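## Task

Take the lavender-capped tube out of the rack by the window and seat it fully in the rack by the door. The target well is the leftmost one in the third row counted from the front. Count from the front of that rack's bench and include empty and filled wells alike. The tube must never touch the floor. Every other tube must finish fully seated in its rack. The glass breaks if it drops more than a few centimetres, about one well's depth, or takes a hard knock, and a break is a failure. At the end the gripper must be open and the robot moved away. The robot must stay upright and level, not fallen or tilted. A tube that stays in place only because the robot is still holding it does not count.

## Robot and tools

Robot: a mobile base with a tilting head and two 6-joint arms, each ending in a two-finger gripper. The base drives forward/back and turns on the spot but cannot slide sideways. Folded, the robot is 0.73 m long, 0.62 m wide and 1.88 m tall, and its front is 0.40 m ahead of the column. Cameras: cam_head_left, cam_head_right, cam_left_wrist, cam_right_wrist, nav_camera (low, forward). The fingers are 7 cm long and the gripper body is 10 cm wide. A hand reaches roughly 1 m from its shoulder and no lower than 0.47 m, so it can never reach the floor.

Frames: the base frame has its origin on the floor under the column, x forward, y left, z up, in metres. left_hand and right_hand are reported in this frame at the point where the fingers meet, and the tips are 8 mm beyond it. quat_wxyz rotates (0,0,1) onto the finger direction. The odometry frame is the base frame as it was at the scene's start. Heading is positive to the left.

execute_actions(actions, cameras): actions holds one action or none. An empty list only returns the state and images. An action may contain:
- base: exactly one key. translate_m is a relative forward drive in metres, range -3 to 3, positive forward. rotate_rad is a relative turn in radians, range -3.2 to 3.2, positive counter-clockwise seen from above. Both are offsets from where the base last measured itself.
- joints: a single dict keyed by joint name, holding absolute targets. head_tilt_rad is -0.61 to 1.308 (positive looks down). left_/right_joint1_rad is -2.879 to 2.879, joint2 is 0 to 3.141, joint3 is 0 to 3.019, joint4 is -1.692 to 1.57, joint5 is -1.57 to 1.57 (positive swings the hand to the robot's right), and joint6 is -2.094 to 2.094 (hand roll). left_/right_gripper_m is the fingertip gap in metres, 0 to 0.093.
- speeds: caps the top speed for this action only. translate_m takes 0.05 to 0.8 m/s and rotate_rad takes 0.1 to 1 rad/s. It does not slow the arms.
A base move needing more than 8.667 s at its top speed is refused. Unknown keys or out-of-range values cause the whole call to be refused, and nothing moves. cameras is a list of names: left out or ["all"] gives every camera, and [] gives none. The images come back in the order shown on the pictures line.

wait(seconds 0 to 10): nothing new is commanded, and it returns the same state and images. zoom_image(camera, region [x0,y0,x1,y1] in pixels, at most 504x504): a closer view of that camera's latest full image. finished_scene(scene): ends the current scene for good, so the goal must already hold.

Arm geometry: with joint1 at -1.57 (left) or 1.57 (right) and joints 5 and 6 at 0, the arm lies in a plane facing forward, 0.23 m from the centre line. Define a = j2 - 0.35, b = 1.05 + j2 - j3 and c = b - j4, where c = 1.57 means the fingers point straight down. The hand is then 0.12 + 0.39 sin a + 0.38 cos b + 0.25 cos c m ahead and 1.46 + 0.39 cos a - 0.38 sin b - 0.25 sin c m up. For example, j2,j3,j4 = 0.93, 0.78, 0.14 gives 0.60 m ahead and 1.21 m up. In practice the hand usually ends up to about 5 cm lower and nearer the column than this, so trust the reported left_hand/right_hand, which are good to 1-3 cm. A target within about 0.03 rad of the current reading (0.08 rad for joints 2 and 3) may not move the joint at all. For gentle contact, step about 0.05 rad per call, counting from your last target.

Gripping: send a gap smaller than the object. An off_target result is then normal. If the reported gap stays 0.002 m or more above the target, something is held. Tubes are light, so any hold with the fingers pointing well downward is fine.

Result lines: base_status and joint_status give how each motion ended: done, off_target, contact_stop (base only, a wheel stalled), time_out, or not_followed. The line "joint command not followed" with a cause means a self-collision check blocked those targets. To clear it, move each joint that action commanded back by at least 0.05 rad, or move the other arm away. on_its_own lists things you did not command; there, "held at" is the joint's target, not its actual position. A blocked arm keeps pushing. To relieve it, send back its reported joint positions. motor_effort shows only left_wheel and right_wheel, in percent, with the peak in brackets. base_odometry counts wheel turns, so slipping shows up as travel. If turned_by_wheels and turned_by_imu differ by more than about 4% and by at least 0.05 rad, the base collided or slipped. base_tilt is in degrees. wheel_motors_off=1 means the wheels were shut off for 2 s after about 3 s of hard pushing. Motor temperatures are listed per arm, in joint order. A MOTOR HOT warning comes from 85 °C, and at 100 °C that arm drops whatever it holds.

Base: after a contact_stop, back off 0.05 m before trying again or turning. A tabletop 0.30-1.20 m up can slide over the base and strike the column. Backing off 0.05 m also frees a base that is pressing on something or leaning back.

Camera calibration (OpenCV conventions, T_world_to_cam from the base frame) is supplied for each camera. The head cameras are wide pinhole+radial 896x504, and the wrist cameras are fisheye 504x504.

Avoid: dropping or knocking tubes; lowering a tube fast into a well; letting the two arms hit or press on each other; pushing hard with the base; tipping the robot. Loose objects may occasionally be nudged by something outside your control.

Each tool is called after "Request:" as name([rows], argument=value, ...), one row to a line, values as JSON.

## Session

Request:
execute_actions(actions=[])

Scene clock: 0.00 s.
Motor temperatures (°C, as the motors report them): left_arm=[25 25 26 26 27 24] | right_arm=[24 23 25 24 24 26]
base_odometry: x=+0.000 y=+0.000 heading=+0.000 (m, m, rad; odometry frame)
turned_by_wheels: +0.000 (rad since the last result)
turned_by_imu: +0.000 (rad since the last result)
base_tilt: forward=+0.3 right=+0.5 (deg)
base_status: not commanded
joint_positions: head_tilt_rad=+0.880 left_joint1_rad=-1.552 left_joint2_rad=+0.876 left_joint3_rad=+0.440 left_joint4_rad=-0.916 left_joint5_rad=-0.019 left_joint6_rad=+0.062 left_gripper_m=+0.095 right_joint1_rad=+1.582 right_joint2_rad=+0.872 right_joint3_rad=+0.387 right_joint4_rad=-1.007 right_joint5_rad=+0.013 right_joint6_rad=+0.115 right_gripper_m=+0.094
joint_status: not commanded
wheel_motors_off: 0
motor_effort: left_wheel=+2 right_wheel=+4 (%)
left_hand: x=+0.1706 y=+0.2321 z=+1.2418 quat_wxyz=(+0.403, -0.025, -0.915, -0.002) (m; base frame)
right_hand: x=+0.1291 y=-0.2255 z=+1.2682 quat_wxyz=(+0.465, -0.043, -0.884, +0.029) (m; base frame)
pictures: cam_head_left, cam_head_right, cam_left_wrist, cam_right_wrist, nav_camera
Images, in order (width x height): cam_head_left 896x504, cam_head_right 896x504, cam_left_wrist 504x504, cam_right_wrist 504x504, nav_camera 896x504.

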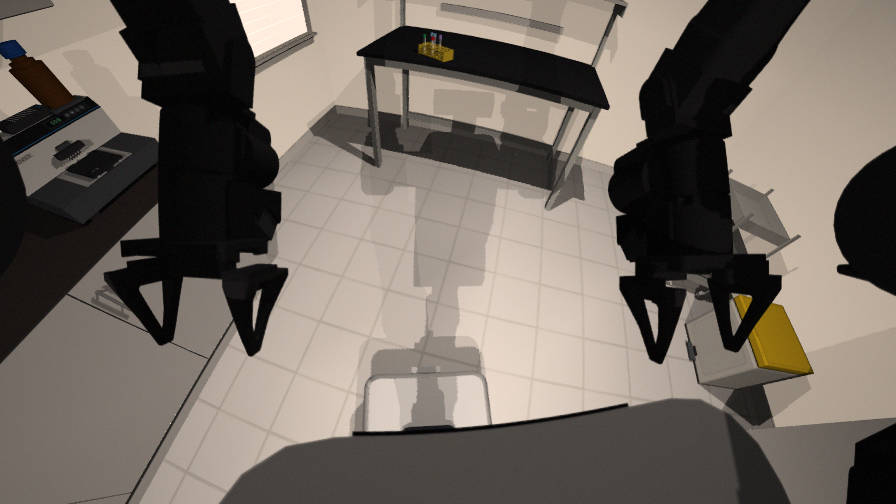

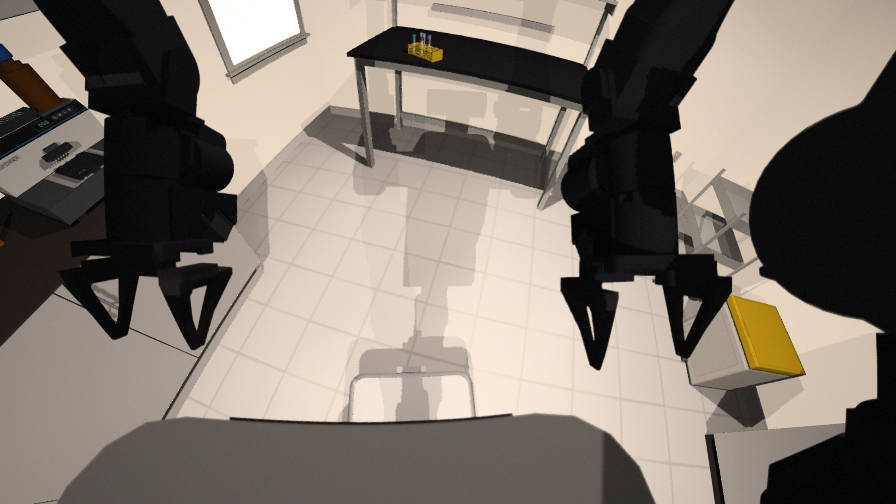

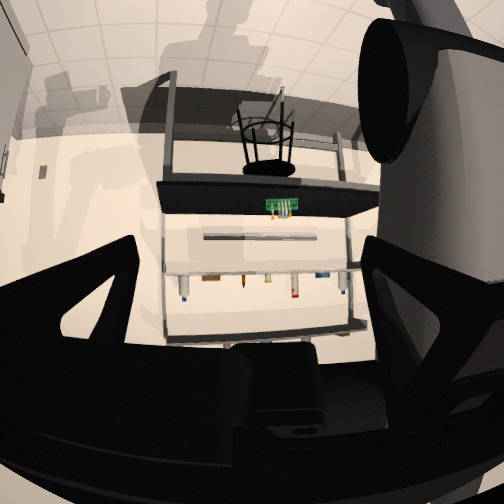

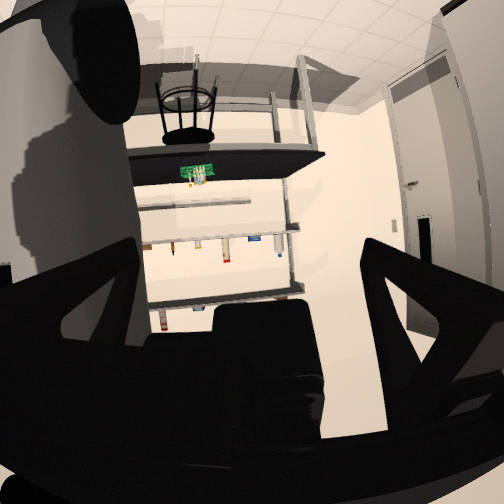

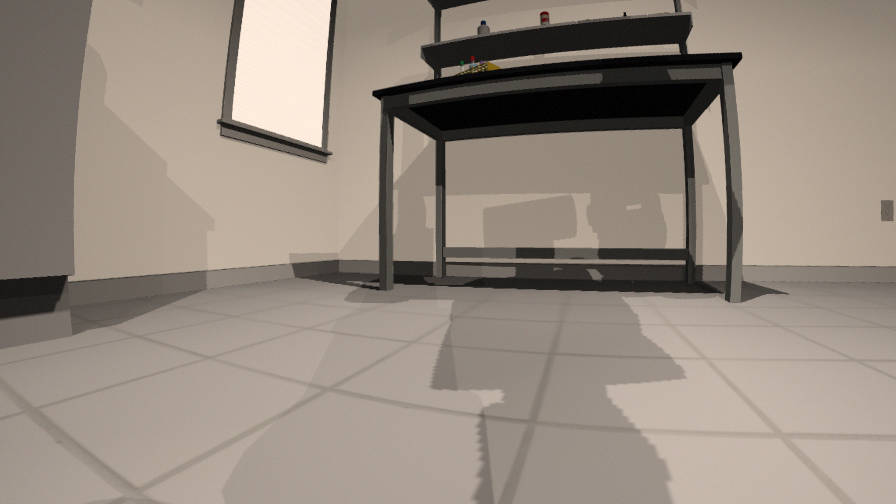

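Request:
execute_actions([
  {"base":{"translate_m":1.0},"joints":{"head_tilt_rad":0.7,"right_joint1_rad":1.57,"right_joint2_rad":0.95,"right_joint3_rad":1.2,"right_joint4_rad":-0.75,"right_joint5_rad":0,"right_joint6_rad":0,"right_gripper_m":0.035}},
])

Scene clock: 10.63 s.
Motor temperatures (°C, as the motors report them): left_arm=[25 25 26 26 27 24] | right_arm=[24 24 25 24 24 26]
base_odometry: x=+1.000 y=+0.000 heading=+0.000 (m, m, rad; odometry frame)
turned_by_wheels: +0.000 (rad since the last result)
turned_by_imu: -0.001 (rad since the last result)
base_tilt: forward=+0.3 right=+0.5 (deg)
base_status: done
joint_positions: head_tilt_rad=+0.716 left_joint1_rad=-1.552 left_joint2_rad=+0.876 left_joint3_rad=+0.441 left_joint4_rad=-0.916 left_joint5_rad=-0.019 left_joint6_rad=+0.062 left_gripper_m=+0.095 right_joint1_rad=+1.582 right_joint2_rad=+0.952 right_joint3_rad=+1.163 right_joint4_rad=-0.759 right_joint5_rad=+0.003 right_joint6_rad=+0.014 right_gripper_m=+0.035
joint_status: all done
wheel_motors_off: 0
motor_effort: left_wheel=-2(48) right_wheel=+0(40) (%)
left_hand: x=+0.1711 y=+0.2321 z=+1.2417 quat_wxyz=(+0.402, -0.025, -0.915, -0.002) (m; base frame)
right_hand: x=+0.5928 y=-0.2213 z=+1.2431 quat_wxyz=(+0.013, -0.004, -1.000, -0.003) (m; base frame)
pictures: cam_head_left, cam_head_right, cam_left_wrist, cam_right_wrist, nav_camera
camera_calibration (this result's frames):
cam_head_left: T_world_to_cam=[[-0.0715389, -0.993243, 0.091376, -0.0921619], [-0.726561, -0.0108729, -0.687016, 1.09374], [0.683368, -0.115539, -0.720874, 1.00852], [0, 0, 0, 1]] pos_world=[0.0988858, 0.0368763, 1.48686]
cam_head_right: T_world_to_cam=[[-0.0772555, -0.993608, 0.0823105, -0.140229], [-0.714843, -0.00234759, -0.699281, 1.11163], [0.695004, -0.112862, -0.710093, 0.99663], [0, 0, 0, 1]] pos_world=[0.0911484, -0.0242404, 1.49659]
cam_left_wrist: T_world_to_cam=[[-0.0487572, -0.998798, 0.00504005, 0.232158], [-0.108298, 0.0103028, 0.994065, -1.21385], [-0.992922, 0.047922, -0.10867, 0.417136], [0, 0, 0, 1]] pos_world=[0.294045, 0.224396, 1.25081]
cam_right_wrist: T_world_to_cam=[[-0.0024235, -0.999961, 0.0084828, -0.234776], [-0.801379, 0.00701611, 0.598116, -0.259917], [-0.598153, -0.0053484, -0.801364, 1.47355], [0, 0, 0, 1]] pos_world=[0.672548, -0.225062, 1.33831]
Images, in order (width x height): cam_head_left 896x504, cam_head_right 896x504, cam_left_wrist 504x504, cam_right_wrist 504x504, nav_camera 896x504.

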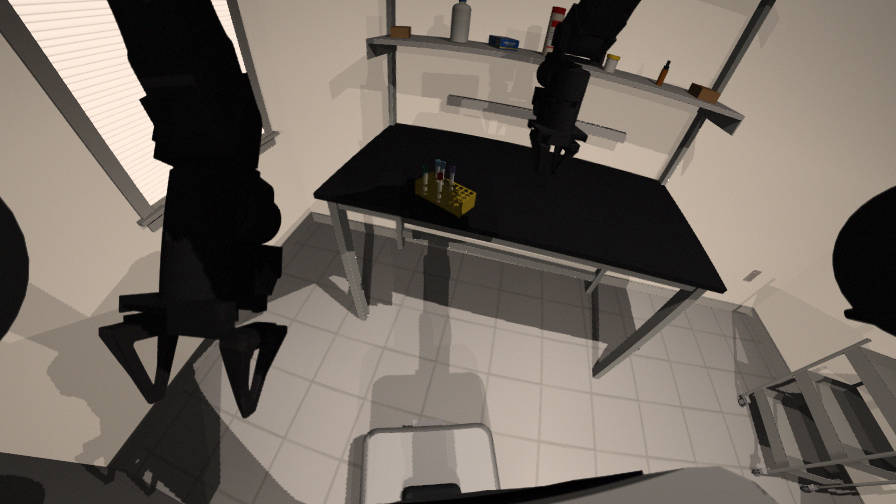

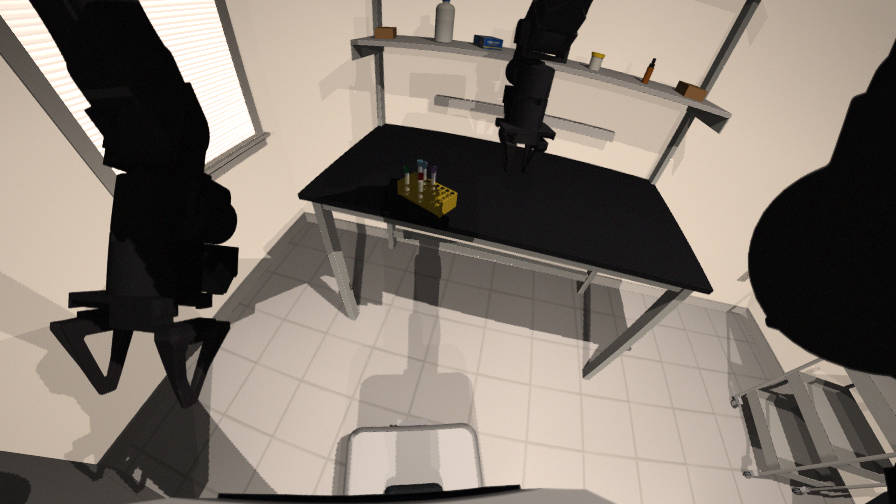

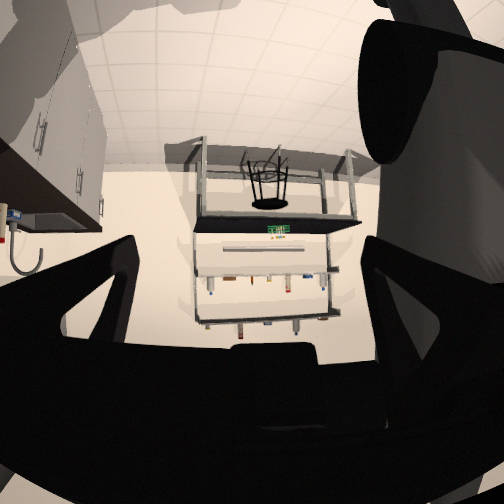

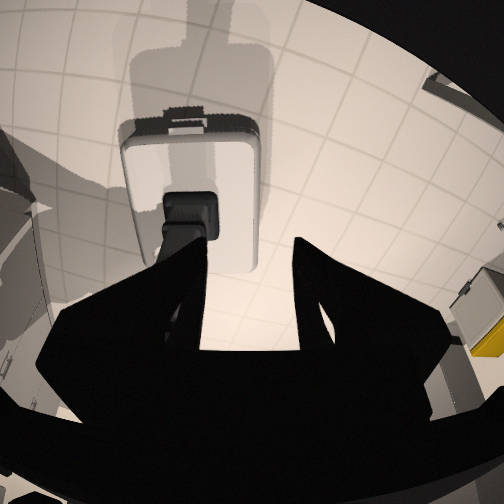

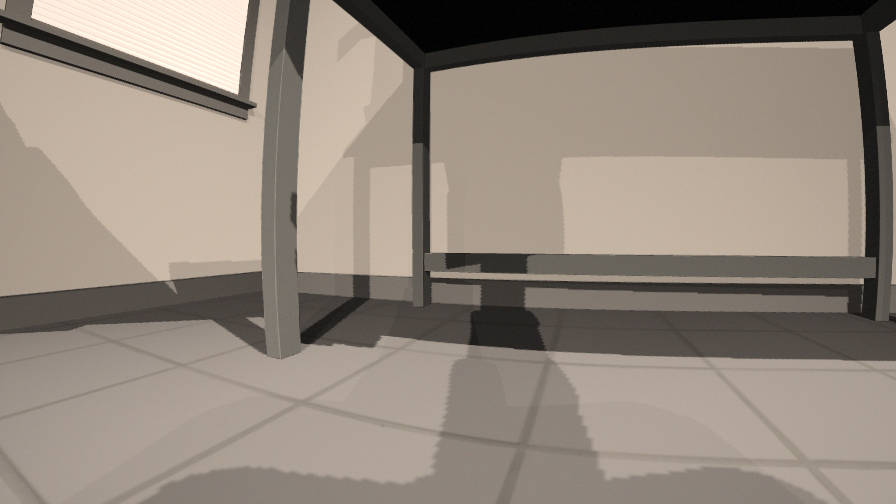

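Request:
zoom_image(camera="cam_head_left", region=[390, 140, 510, 230])

Region (390, 140, 510, 230) of cam_head_left's 896x504 image, scaled by 4.200, with more detail than that image has; it fills the top 378 rows of this view, and the rest is white.

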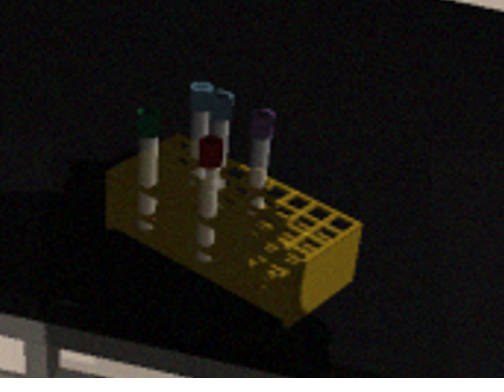

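Request:
execute_actions([
  {"base":{"rotate_rad":0.143}},
], cameras=[])

Request:
execute_actions([
  {"base":{"translate_m":0.31},"joints":{"head_tilt_rad":0.8,"right_joint2_rad":1.1,"right_joint3_rad":1.17,"right_joint4_rad":-0.6}},
], cameras=["cam_head_left","cam_right_wrist","nav_camera"])

Scene clock: 20.03 s.
Motor temperatures (°C, as the motors report them): left_arm=[25 25 26 26 27 24] | right_arm=[24 25 27 24 24 26]
base_odometry: x=+1.000 y=+0.000 heading=+0.141 (m, m, rad; odometry frame)
turned_by_wheels: +0.141 (rad since the last result)
turned_by_imu: +0.138 (rad since the last result)
base_tilt: forward=+0.3 right=+0.5 (deg)
base_status: done
joint_positions: head_tilt_rad=+0.716 left_joint1_rad=-1.552 left_joint2_rad=+0.876 left_joint3_rad=+0.441 left_joint4_rad=-0.916 left_joint5_rad=-0.019 left_joint6_rad=+0.062 left_gripper_m=+0.095 right_joint1_rad=+1.580 right_joint2_rad=+0.952 right_joint3_rad=+1.163 right_joint4_rad=-0.759 right_joint5_rad=+0.003 right_joint6_rad=+0.014 right_gripper_m=+0.035
joint_status: not commanded
wheel_motors_off: 0
motor_effort: left_wheel=+0(51) right_wheel=+0(39) (%)
left_hand: x=+0.1711 y=+0.2321 z=+1.2417 quat_wxyz=(+0.402, -0.025, -0.915, -0.002) (m; base frame)
right_hand: x=+0.5928 y=-0.2219 z=+1.2431 quat_wxyz=(+0.013, -0.005, -1.000, -0.003) (m; base frame)
pictures: none
No camera images: the call's "cameras" was empty. Leave "cameras" out to get every camera's image.

Scene clock: 22.13 s.
Motor temperatures (°C, as the motors report them): left_arm=[25 25 26 26 27 24] | right_arm=[24 25 27 24 24 26]
base_odometry: x=+1.307 y=+0.044 heading=+0.143 (m, m, rad; odometry frame)
turned_by_wheels: +0.001 (rad since the last result)
turned_by_imu: +0.001 (rad since the last result)
base_tilt: forward=+0.2 right=+0.5 (deg)
base_status: done
joint_positions: head_tilt_rad=+0.802 left_joint1_rad=-1.552 left_joint2_rad=+0.876 left_joint3_rad=+0.441 left_joint4_rad=-0.916 left_joint5_rad=-0.019 left_joint6_rad=+0.062 left_gripper_m=+0.095 right_joint1_rad=+1.580 right_joint2_rad=+1.114 right_joint3_rad=+1.163 right_joint4_rad=-0.613 right_joint5_rad=+0.003 right_joint6_rad=+0.014 right_gripper_m=+0.035
joint_status: all done
wheel_motors_off: 0
motor_effort: left_wheel=+1(65) right_wheel=-4(44) (%)
left_hand: x=+0.1711 y=+0.2321 z=+1.2417 quat_wxyz=(+0.402, -0.025, -0.915, -0.002) (m; base frame)
right_hand: x=+0.5880 y=-0.2213 z=+1.1661 quat_wxyz=(+0.020, -0.005, -1.000, -0.002) (m; base frame)
pictures: cam_head_left, cam_right_wrist, nav_camera
camera_calibration (this result's frames):
cam_head_left: T_world_to_cam=[[-0.0633684, -0.993243, 0.0972206, -0.101571], [-0.783254, -0.0108729, -0.621607, 0.995848], [0.618464, -0.115539, -0.777273, 1.09862], [0, 0, 0, 1]] pos_world=[0.0941068, 0.0368763, 1.48283]
cam_right_wrist: T_world_to_cam=[[-0.0029387, -0.999954, 0.00916143, -0.234572], [-0.791919, 0.00792132, 0.610574, -0.237611], [-0.610619, -0.00546082, -0.791906, 1.40524], [0, 0, 0, 1]] pos_world=[0.669208, -0.225005, 1.26005]
Images, in order (width x height): cam_head_left 896x504, cam_right_wrist 504x504, nav_camera 896x504.

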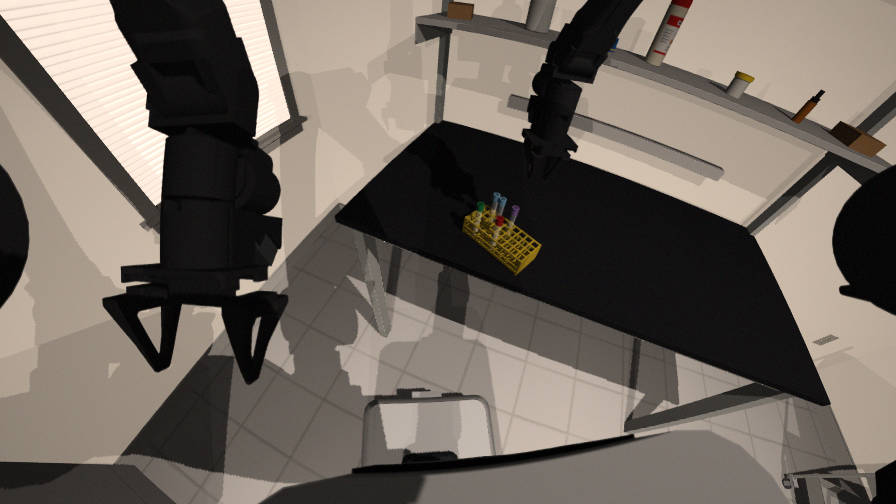

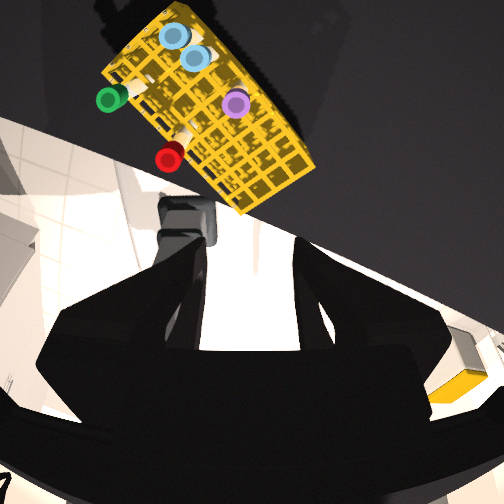

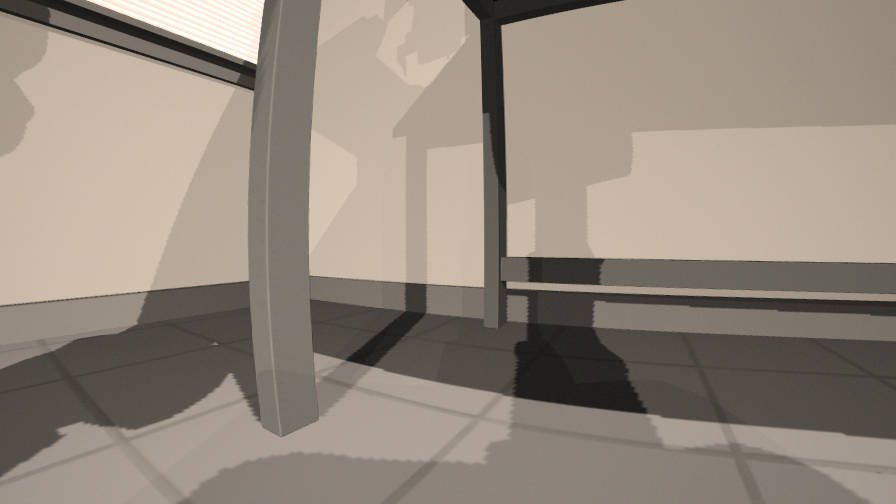

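Request:
execute_actions([
  {"base":{"rotate_rad":0.018},"joints":{"right_joint2_rad":1.32,"right_joint3_rad":1.3,"right_joint4_rad":-0.44}},
], cameras=["cam_head_left","cam_right_wrist"])

Scene clock: 31.10 s.
Motor temperatures (°C, as the motors report them): left_arm=[25 26 26 26 27 24] | right_arm=[24 26 27 24 24 26]
base_odometry: x=+1.307 y=+0.044 heading=+0.158 (m, m, rad; odometry frame)
turned_by_wheels: +0.016 (rad since the last result)
turned_by_imu: +0.015 (rad since the last result)
base_tilt: forward=+0.2 right=+0.5 (deg)
base_status: done
joint_positions: head_tilt_rad=+0.802 left_joint1_rad=-1.552 left_joint2_rad=+0.876 left_joint3_rad=+0.441 left_joint4_rad=-0.916 left_joint5_rad=-0.019 left_joint6_rad=+0.062 left_gripper_m=+0.095 right_joint1_rad=+1.579 right_joint2_rad=+1.331 right_joint3_rad=+1.297 right_joint4_rad=-0.444 right_joint5_rad=+0.002 right_joint6_rad=+0.014 right_gripper_m=+0.035
joint_status: all done
wheel_motors_off: 0
motor_effort: left_wheel=-1(46) right_wheel=+2(42) (%)
left_hand: x=+0.1711 y=+0.2321 z=+1.2417 quat_wxyz=(+0.402, -0.025, -0.915, -0.002) (m; base frame)
right_hand: x=+0.6351 y=-0.2210 z=+1.0863 quat_wxyz=(-0.023, -0.005, -1.000, -0.003) (m; base frame)
pictures: cam_head_left, cam_right_wrist
camera_calibration (this result's frames):
cam_head_left: T_world_to_cam=[[-0.0633684, -0.993243, 0.0972206, -0.101571], [-0.783254, -0.0108729, -0.621607, 0.995848], [0.618464, -0.115539, -0.777273, 1.09862], [0, 0, 0, 1]] pos_world=[0.0941068, 0.0368763, 1.48283]
cam_right_wrist: T_world_to_cam=[[-0.00493317, -0.999947, 0.00906282, -0.232096], [-0.841334, 0.00904883, 0.54044, -0.0438088], [-0.540494, -0.00495877, -0.841333, 1.38012], [0, 0, 0, 1]] pos_world=[0.707943, -0.224844, 1.18692]
Images, in order (width x height): cam_head_left 896x504, cam_right_wrist 504x504.

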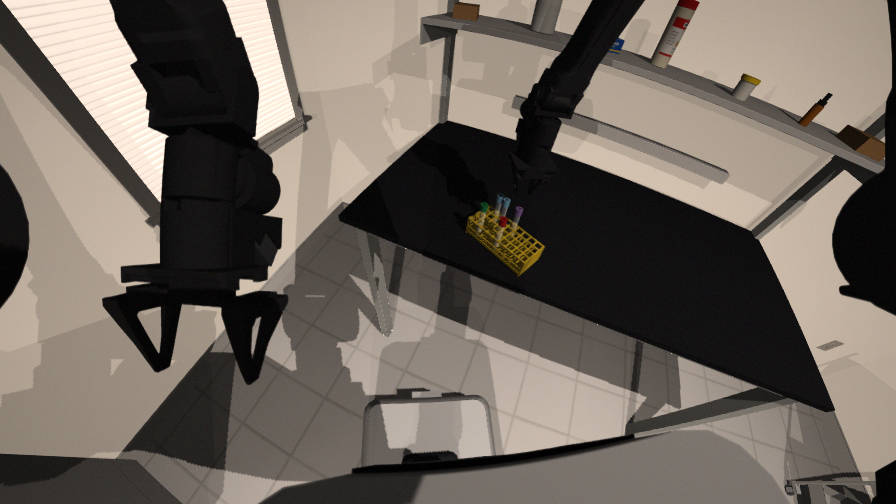

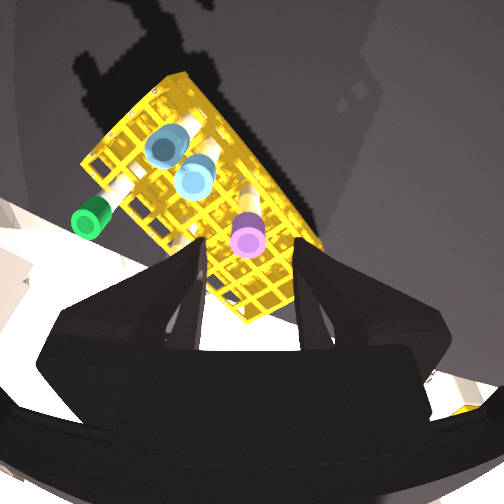

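Request:
execute_actions([
  {"joints":{"right_joint2_rad":1.37}},
], cameras=["cam_head_left","cam_right_wrist"])

Request:
zoom_image(camera="cam_head_left", region=[450, 150, 590, 280])

Scene clock: 35.93 s.
Motor temperatures (°C, as the motors report them): left_arm=[25 26 26 26 27 24] | right_arm=[24 27 27 24 24 26]
base_odometry: x=+1.307 y=+0.044 heading=+0.158 (m, m, rad; odometry frame)
turned_by_wheels: +0.000 (rad since the last result)
turned_by_imu: +0.000 (rad since the last result)
base_tilt: forward=+0.2 right=+0.5 (deg)
base_status: not commanded
joint_positions: head_tilt_rad=+0.802 left_joint1_rad=-1.552 left_joint2_rad=+0.876 left_joint3_rad=+0.441 left_joint4_rad=-0.916 left_joint5_rad=-0.019 left_joint6_rad=+0.062 left_gripper_m=+0.095 right_joint1_rad=+1.579 right_joint2_rad=+1.356 right_joint3_rad=+1.297 right_joint4_rad=-0.444 right_joint5_rad=+0.002 right_joint6_rad=+0.014 right_gripper_m=+0.035
joint_status: all done
wheel_motors_off: 0
motor_effort: left_wheel=-1(1) right_wheel=+1(5) (%)
left_hand: x=+0.1711 y=+0.2321 z=+1.2417 quat_wxyz=(+0.402, -0.025, -0.915, -0.002) (m; base frame)
right_hand: x=+0.6255 y=-0.2210 z=+1.0734 quat_wxyz=(-0.010, -0.005, -1.000, -0.002) (m; base frame)
pictures: cam_head_left, cam_right_wrist
camera_calibration (this result's frames):
cam_head_left: T_world_to_cam=[[-0.0633684, -0.993243, 0.0972206, -0.101571], [-0.783254, -0.0108729, -0.621607, 0.995848], [0.618464, -0.115539, -0.777273, 1.09862], [0, 0, 0, 1]] pos_world=[0.0941068, 0.0368763, 1.48283]
cam_right_wrist: T_world_to_cam=[[-0.00452069, -0.999947, 0.00928639, -0.232473], [-0.827249, 0.00895697, 0.561764, -0.076629], [-0.561817, -0.0051426, -0.827246, 1.36221], [0, 0, 0, 1]] pos_world=[0.700869, -0.224769, 1.17209]
Images, in order (width x height): cam_head_left 896x504, cam_right_wrist 504x504.

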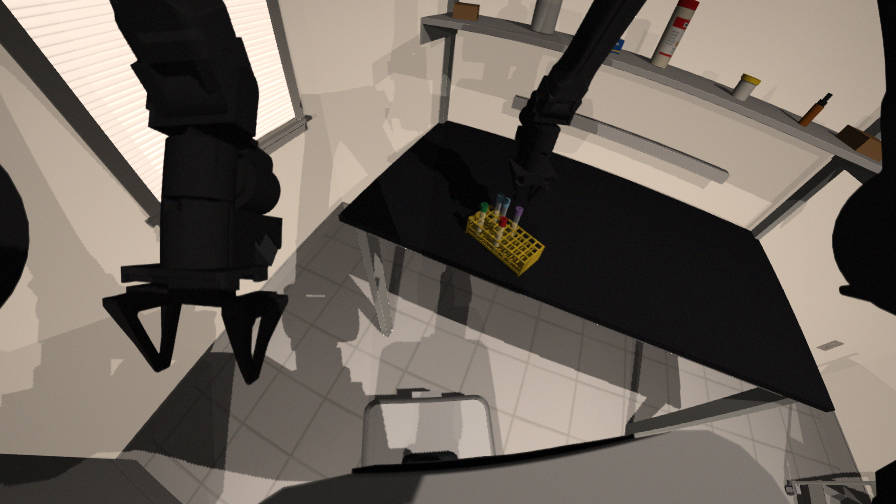

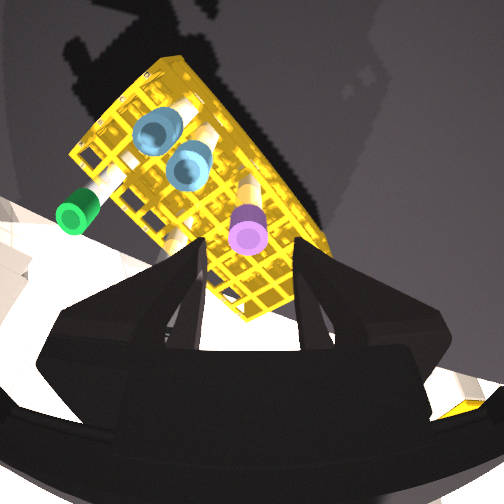

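Region (450, 150, 590, 280) of cam_head_left's 896x504 image, scaled by 3.600, with more detail than that image has; it fills the top 468 rows of this view, and the rest is white.

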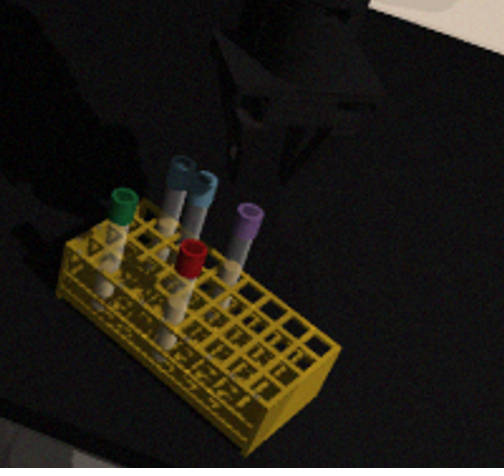

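Request:
execute_actions([
  {"joints":{"right_joint2_rad":1.43,"right_joint4_rad":-0.40}},
], cameras=["cam_head_left","cam_right_wrist"])

Request:
zoom_image(camera="cam_head_left", region=[450, 150, 590, 280])

Scene clock: 44.17 s.
Motor temperatures (°C, as the motors report them): left_arm=[25 26 26 26 27 24] | right_arm=[24 27 26 24 24 26]
base_odometry: x=+1.307 y=+0.044 heading=+0.158 (m, m, rad; odometry frame)
turned_by_wheels: +0.000 (rad since the last result)
turned_by_imu: +0.000 (rad since the last result)
base_tilt: forward=+0.2 right=+0.4 (deg)
base_status: not commanded
joint_positions: head_tilt_rad=+0.802 left_joint1_rad=-1.552 left_joint2_rad=+0.876 left_joint3_rad=+0.441 left_joint4_rad=-0.916 left_joint5_rad=-0.019 left_joint6_rad=+0.062 left_gripper_m=+0.095 right_joint1_rad=+1.579 right_joint2_rad=+1.429 right_joint3_rad=+1.297 right_joint4_rad=-0.411 right_joint5_rad=+0.002 right_joint6_rad=+0.014 right_gripper_m=+0.035
joint_status: all done
wheel_motors_off: 0
motor_effort: left_wheel=-2(1) right_wheel=+1(5) (%)
left_hand: x=+0.1711 y=+0.2321 z=+1.2417 quat_wxyz=(+0.402, -0.025, -0.915, -0.002) (m; base frame)
right_hand: x=+0.6044 y=-0.2208 z=+1.0376 quat_wxyz=(+0.010, -0.005, -1.000, -0.002) (m; base frame)
pictures: cam_head_left, cam_right_wrist
camera_calibration (this result's frames):
cam_head_left: T_world_to_cam=[[-0.0633684, -0.993243, 0.0972206, -0.101571], [-0.783254, -0.0108729, -0.621607, 0.995848], [0.618464, -0.115539, -0.777273, 1.09862], [0, 0, 0, 1]] pos_world=[0.0941068, 0.0368763, 1.48283]
cam_right_wrist: T_world_to_cam=[[-0.00386947, -0.999946, 0.00961236, -0.232803], [-0.80432, 0.00882376, 0.59413, -0.121409], [-0.594183, -0.00543245, -0.804311, 1.31647], [0, 0, 0, 1]] pos_world=[0.683673, -0.224567, 1.13322]
Images, in order (width x height): cam_head_left 896x504, cam_right_wrist 504x504.

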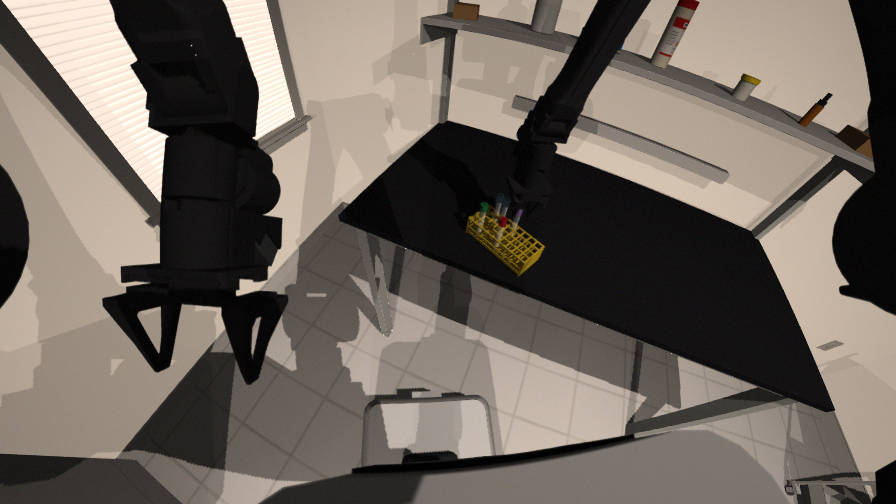

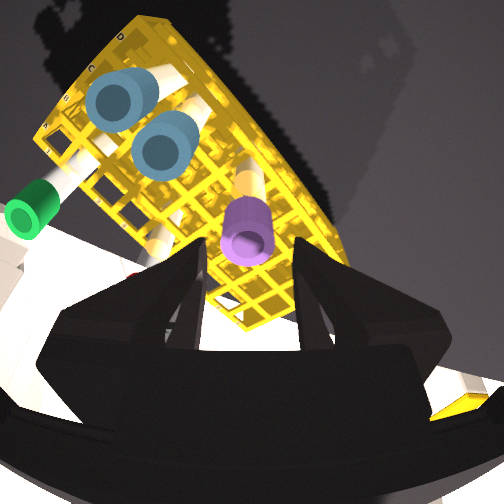

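Region (450, 150, 590, 280) of cam_head_left's 896x504 image, scaled by 3.600, with more detail than that image has; it fills the top 468 rows of this view, and the rest is white.

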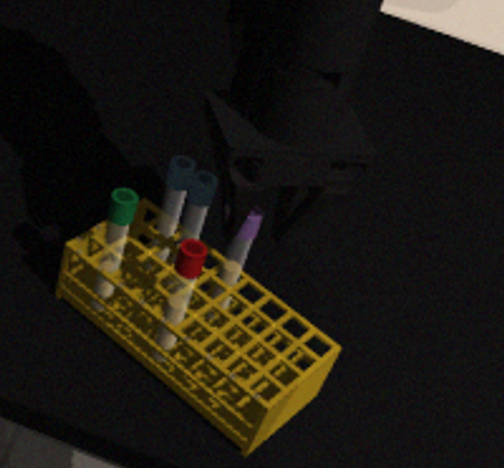

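Request:
execute_actions([
  {"base":{"translate_m":0.017},"joints":{"right_joint2_rad":1.48,"right_joint4_rad":-0.34}},
], cameras=["cam_head_left","cam_right_wrist"])

Request:
zoom_image(camera="cam_head_left", region=[450, 150, 590, 280])

Scene clock: 48.53 s.
Motor temperatures (°C, as the motors report them): left_arm=[25 26 26 26 27 24] | right_arm=[24 27 26 24 24 26]
base_odometry: x=+1.324 y=+0.046 heading=+0.159 (m, m, rad; odometry frame)
turned_by_wheels: +0.001 (rad since the last result)
turned_by_imu: +0.002 (rad since the last result)
base_tilt: forward=+0.3 right=+0.5 (deg)
base_status: done
joint_positions: head_tilt_rad=+0.803 left_joint1_rad=-1.552 left_joint2_rad=+0.876 left_joint3_rad=+0.441 left_joint4_rad=-0.916 left_joint5_rad=-0.019 left_joint6_rad=+0.062 left_gripper_m=+0.095 right_joint1_rad=+1.578 right_joint2_rad=+1.467 right_joint3_rad=+1.299 right_joint4_rad=-0.351 right_joint5_rad=+0.002 right_joint6_rad=+0.014 right_gripper_m=+0.035
joint_status: all done
wheel_motors_off: 0
motor_effort: left_wheel=+3(42) right_wheel=-1(46) (%)
left_hand: x=+0.1711 y=+0.2321 z=+1.2417 quat_wxyz=(+0.402, -0.025, -0.915, -0.002) (m; base frame)
right_hand: x=+0.6044 y=-0.2209 z=+1.0196 quat_wxyz=(-0.002, -0.005, -1.000, -0.002) (m; base frame)
pictures: cam_head_left, cam_right_wrist
camera_calibration (this result's frames):
cam_head_left: T_world_to_cam=[[-0.0633435, -0.993243, 0.0972368, -0.101597], [-0.783413, -0.0108729, -0.621406, 0.995547], [0.618265, -0.115539, -0.777431, 1.09888], [0, 0, 0, 1]] pos_world=[0.0940922, 0.0368763, 1.48282]
cam_right_wrist: T_world_to_cam=[[-0.00446873, -0.999943, 0.009742, -0.232518], [-0.8188, 0.00925148, 0.574004, -0.0814176], [-0.574062, -0.00541168, -0.818794, 1.30454], [0, 0, 0, 1]] pos_world=[0.681183, -0.224692, 1.11715]
Images, in order (width x height): cam_head_left 896x504, cam_right_wrist 504x504.

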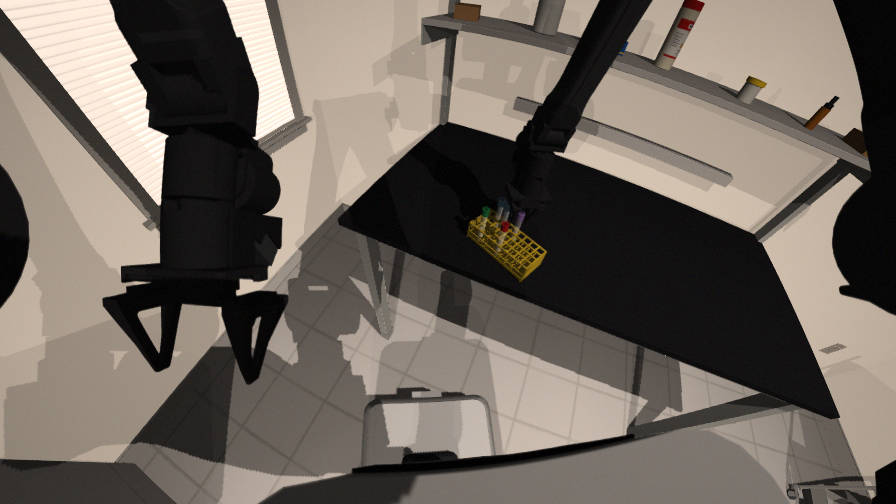

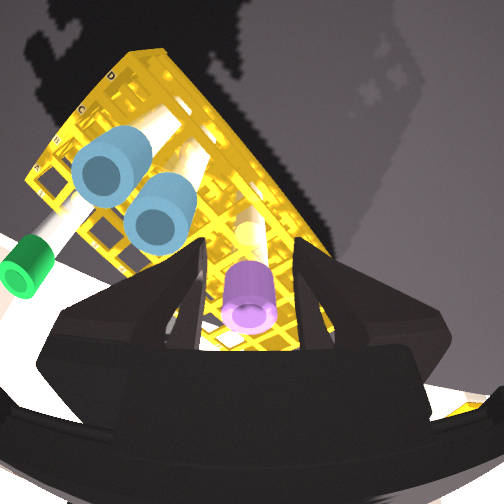

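Region (450, 150, 590, 280) of cam_head_left's 896x504 image, scaled by 3.600, with more detail than that image has; it fills the top 468 rows of this view, and the rest is white.

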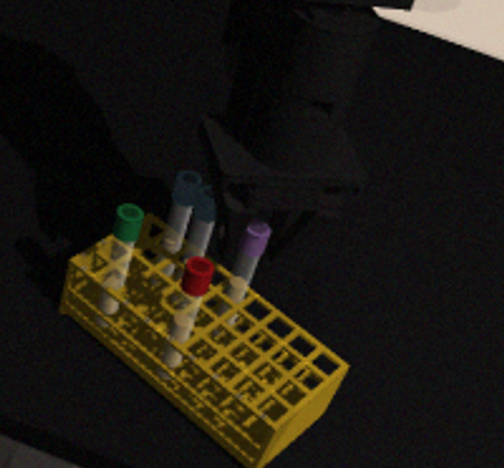

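Slightly too far forward.

Request:
execute_actions([
  {"base":{"translate_m":-0.009}},
], cameras=["cam_right_wrist"])

Request:
execute_actions([
  {"joints":{"right_gripper_m":0.008}},
], cameras=["cam_head_left","cam_right_wrist"])

Request:
zoom_image(camera="cam_head_left", region=[450, 150, 590, 280])

Scene clock: 52.57 s.
Motor temperatures (°C, as the motors report them): left_arm=[25 26 26 26 27 24] | right_arm=[24 27 26 24 24 26]
base_odometry: x=+1.315 y=+0.045 heading=+0.158 (m, m, rad; odometry frame)
turned_by_wheels: -0.002 (rad since the last result)
turned_by_imu: -0.002 (rad since the last result)
base_tilt: forward=+0.3 right=+0.5 (deg)
base_status: done
joint_positions: head_tilt_rad=+0.803 left_joint1_rad=-1.552 left_joint2_rad=+0.875 left_joint3_rad=+0.437 left_joint4_rad=-0.916 left_joint5_rad=-0.019 left_joint6_rad=+0.062 left_gripper_m=+0.095 right_joint1_rad=+1.578 right_joint2_rad=+1.468 right_joint3_rad=+1.298 right_joint4_rad=-0.350 right_joint5_rad=+0.002 right_joint6_rad=+0.014 right_gripper_m=+0.035
joint_status: not commanded
wheel_motors_off: 0
motor_effort: left_wheel=+0(36) right_wheel=+0(49) (%)
left_hand: x=+0.1693 y=+0.2321 z=+1.2422 quat_wxyz=(+0.404, -0.025, -0.915, -0.002) (m; base frame)
right_hand: x=+0.6034 y=-0.2212 z=+1.0191 quat_wxyz=(-0.002, -0.005, -1.000, -0.002) (m; base frame)
pictures: cam_right_wrist
camera_calibration (this result's frames):
cam_right_wrist: T_world_to_cam=[[-0.00463446, -0.999938, 0.010085, -0.23301], [-0.817921, 0.00959261, 0.57525, -0.0836027], [-0.575311, -0.00558276, -0.817915, 1.3034], [0, 0, 0, 1]] pos_world=[0.6804, -0.224917, 1.11651]
Images, in order (width x height): cam_right_wrist 504x504.

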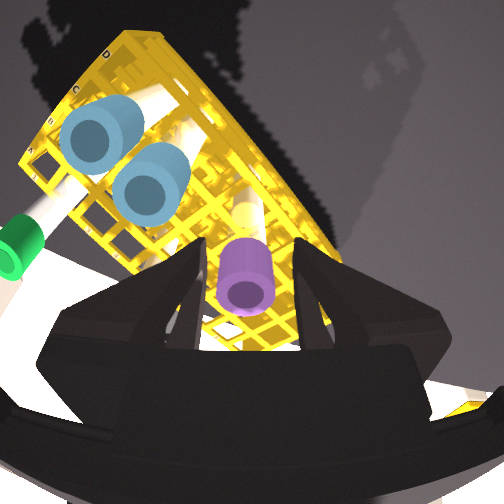

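Scene clock: 53.10 s.
Motor temperatures (°C, as the motors report them): left_arm=[25 26 26 26 27 24] | right_arm=[24 28 26 24 24 26]
base_odometry: x=+1.315 y=+0.045 heading=+0.158 (m, m, rad; odometry frame)
turned_by_wheels: +0.000 (rad since the last result)
turned_by_imu: +0.000 (rad since the last result)
base_tilt: forward=+0.2 right=+0.5 (deg)
base_status: not commanded
joint_positions: head_tilt_rad=+0.803 left_joint1_rad=-1.552 left_joint2_rad=+0.875 left_joint3_rad=+0.437 left_joint4_rad=-0.916 left_joint5_rad=-0.019 left_joint6_rad=+0.062 left_gripper_m=+0.095 right_joint1_rad=+1.578 right_joint2_rad=+1.468 right_joint3_rad=+1.298 right_joint4_rad=-0.350 right_joint5_rad=+0.001 right_joint6_rad=+0.014 right_gripper_m=+0.017
joint_status: right_gripper_m off_target (ended at +0.017, target +0.008)
wheel_motors_off: 0
motor_effort: left_wheel=-2(3) right_wheel=+1(1) (%)
left_hand: x=+0.1693 y=+0.2321 z=+1.2422 quat_wxyz=(+0.404, -0.025, -0.915, -0.002) (m; base frame)
right_hand: x=+0.6034 y=-0.2211 z=+1.0191 quat_wxyz=(-0.002, -0.005, -1.000, -0.002) (m; base frame)
pictures: cam_head_left, cam_right_wrist
camera_calibration (this result's frames):
cam_head_left: T_world_to_cam=[[-0.0633188, -0.993243, 0.0972529, -0.101623], [-0.783571, -0.0108729, -0.621207, 0.995248], [0.618067, -0.115539, -0.777589, 1.09913], [0, 0, 0, 1]] pos_world=[0.0940776, 0.0368763, 1.48281]
cam_right_wrist: T_world_to_cam=[[-0.00463199, -0.999946, 0.00932211, -0.232105], [-0.81792, 0.00915172, 0.575259, -0.0837126], [-0.575314, -0.00496014, -0.817918, 1.30354], [0, 0, 0, 1]] pos_world=[0.6804, -0.224861, 1.11651]
Images, in order (width x height): cam_head_left 896x504, cam_right_wrist 504x504.

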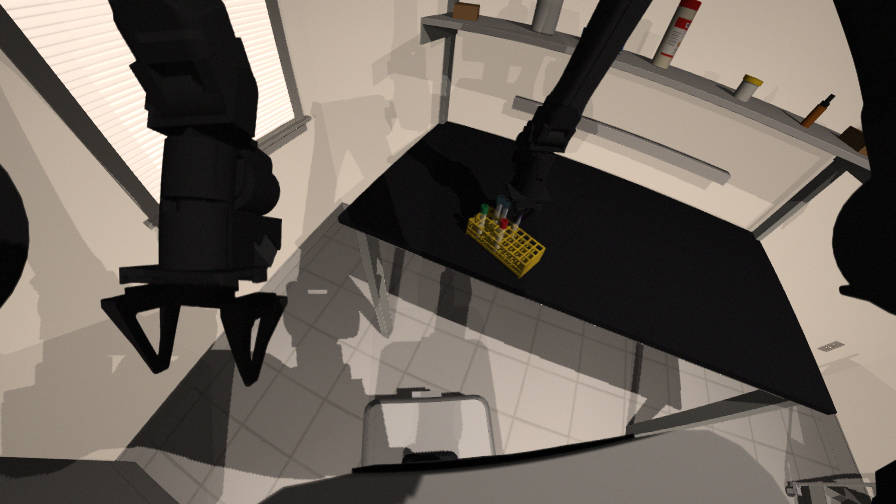

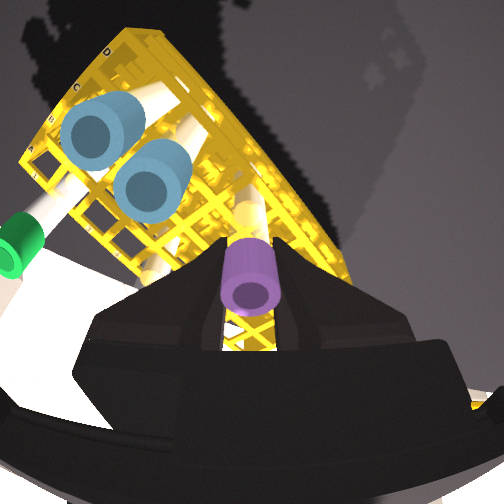

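Region (450, 150, 590, 280) of cam_head_left's 896x504 image, scaled by 3.600, with more detail than that image has; it fills the top 468 rows of this view, and the rest is white.

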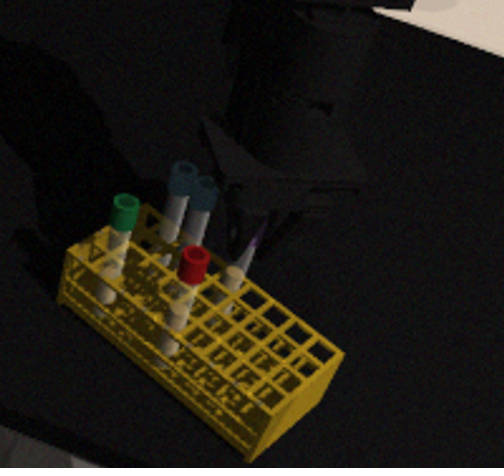

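Request:
execute_actions([
  {"joints":{"right_joint2_rad":1.41,"right_joint4_rad":-0.37}},
], cameras=["cam_right_wrist"])

Scene clock: 56.33 s.
Motor temperatures (°C, as the motors report them): left_arm=[25 26 26 26 27 24] | right_arm=[24 28 26 24 24 26]
base_odometry: x=+1.315 y=+0.045 heading=+0.158 (m, m, rad; odometry frame)
turned_by_wheels: +0.000 (rad since the last result)
turned_by_imu: +0.000 (rad since the last result)
base_tilt: forward=+0.3 right=+0.4 (deg)
base_status: not commanded
joint_positions: head_tilt_rad=+0.803 left_joint1_rad=-1.552 left_joint2_rad=+0.875 left_joint3_rad=+0.437 left_joint4_rad=-0.916 left_joint5_rad=-0.019 left_joint6_rad=+0.062 left_gripper_m=+0.095 right_joint1_rad=+1.578 right_joint2_rad=+1.421 right_joint3_rad=+1.298 right_joint4_rad=-0.359 right_joint5_rad=+0.001 right_joint6_rad=+0.014 right_gripper_m=+0.017
joint_status: all done
wheel_motors_off: 0
motor_effort: left_wheel=-4(1) right_wheel=+3(1) (%)
left_hand: x=+0.1693 y=+0.2321 z=+1.2422 quat_wxyz=(+0.404, -0.025, -0.915, -0.002) (m; base frame)
right_hand: x=+0.6211 y=-0.2211 z=+1.0417 quat_wxyz=(-0.020, -0.005, -1.000, -0.003) (m; base frame)
pictures: cam_right_wrist
camera_calibration (this result's frames):
cam_right_wrist: T_world_to_cam=[[-0.00521602, -0.999946, 0.00899869, -0.231614], [-0.839054, 0.00927204, 0.543969, -0.036559], [-0.544023, -0.00471304, -0.839057, 1.3349], [0, 0, 0, 1]] pos_world=[0.694333, -0.224971, 1.14203]
Images, in order (width x height): cam_right_wrist 504x504.

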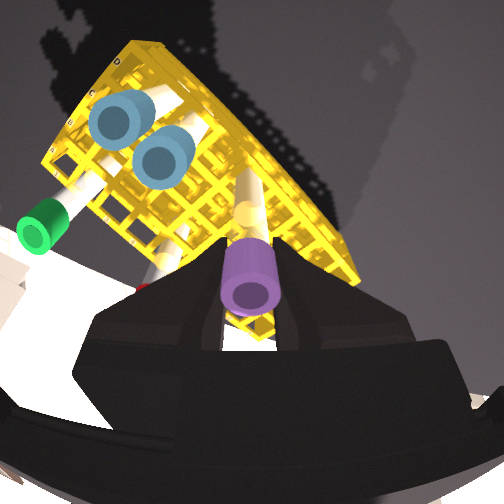

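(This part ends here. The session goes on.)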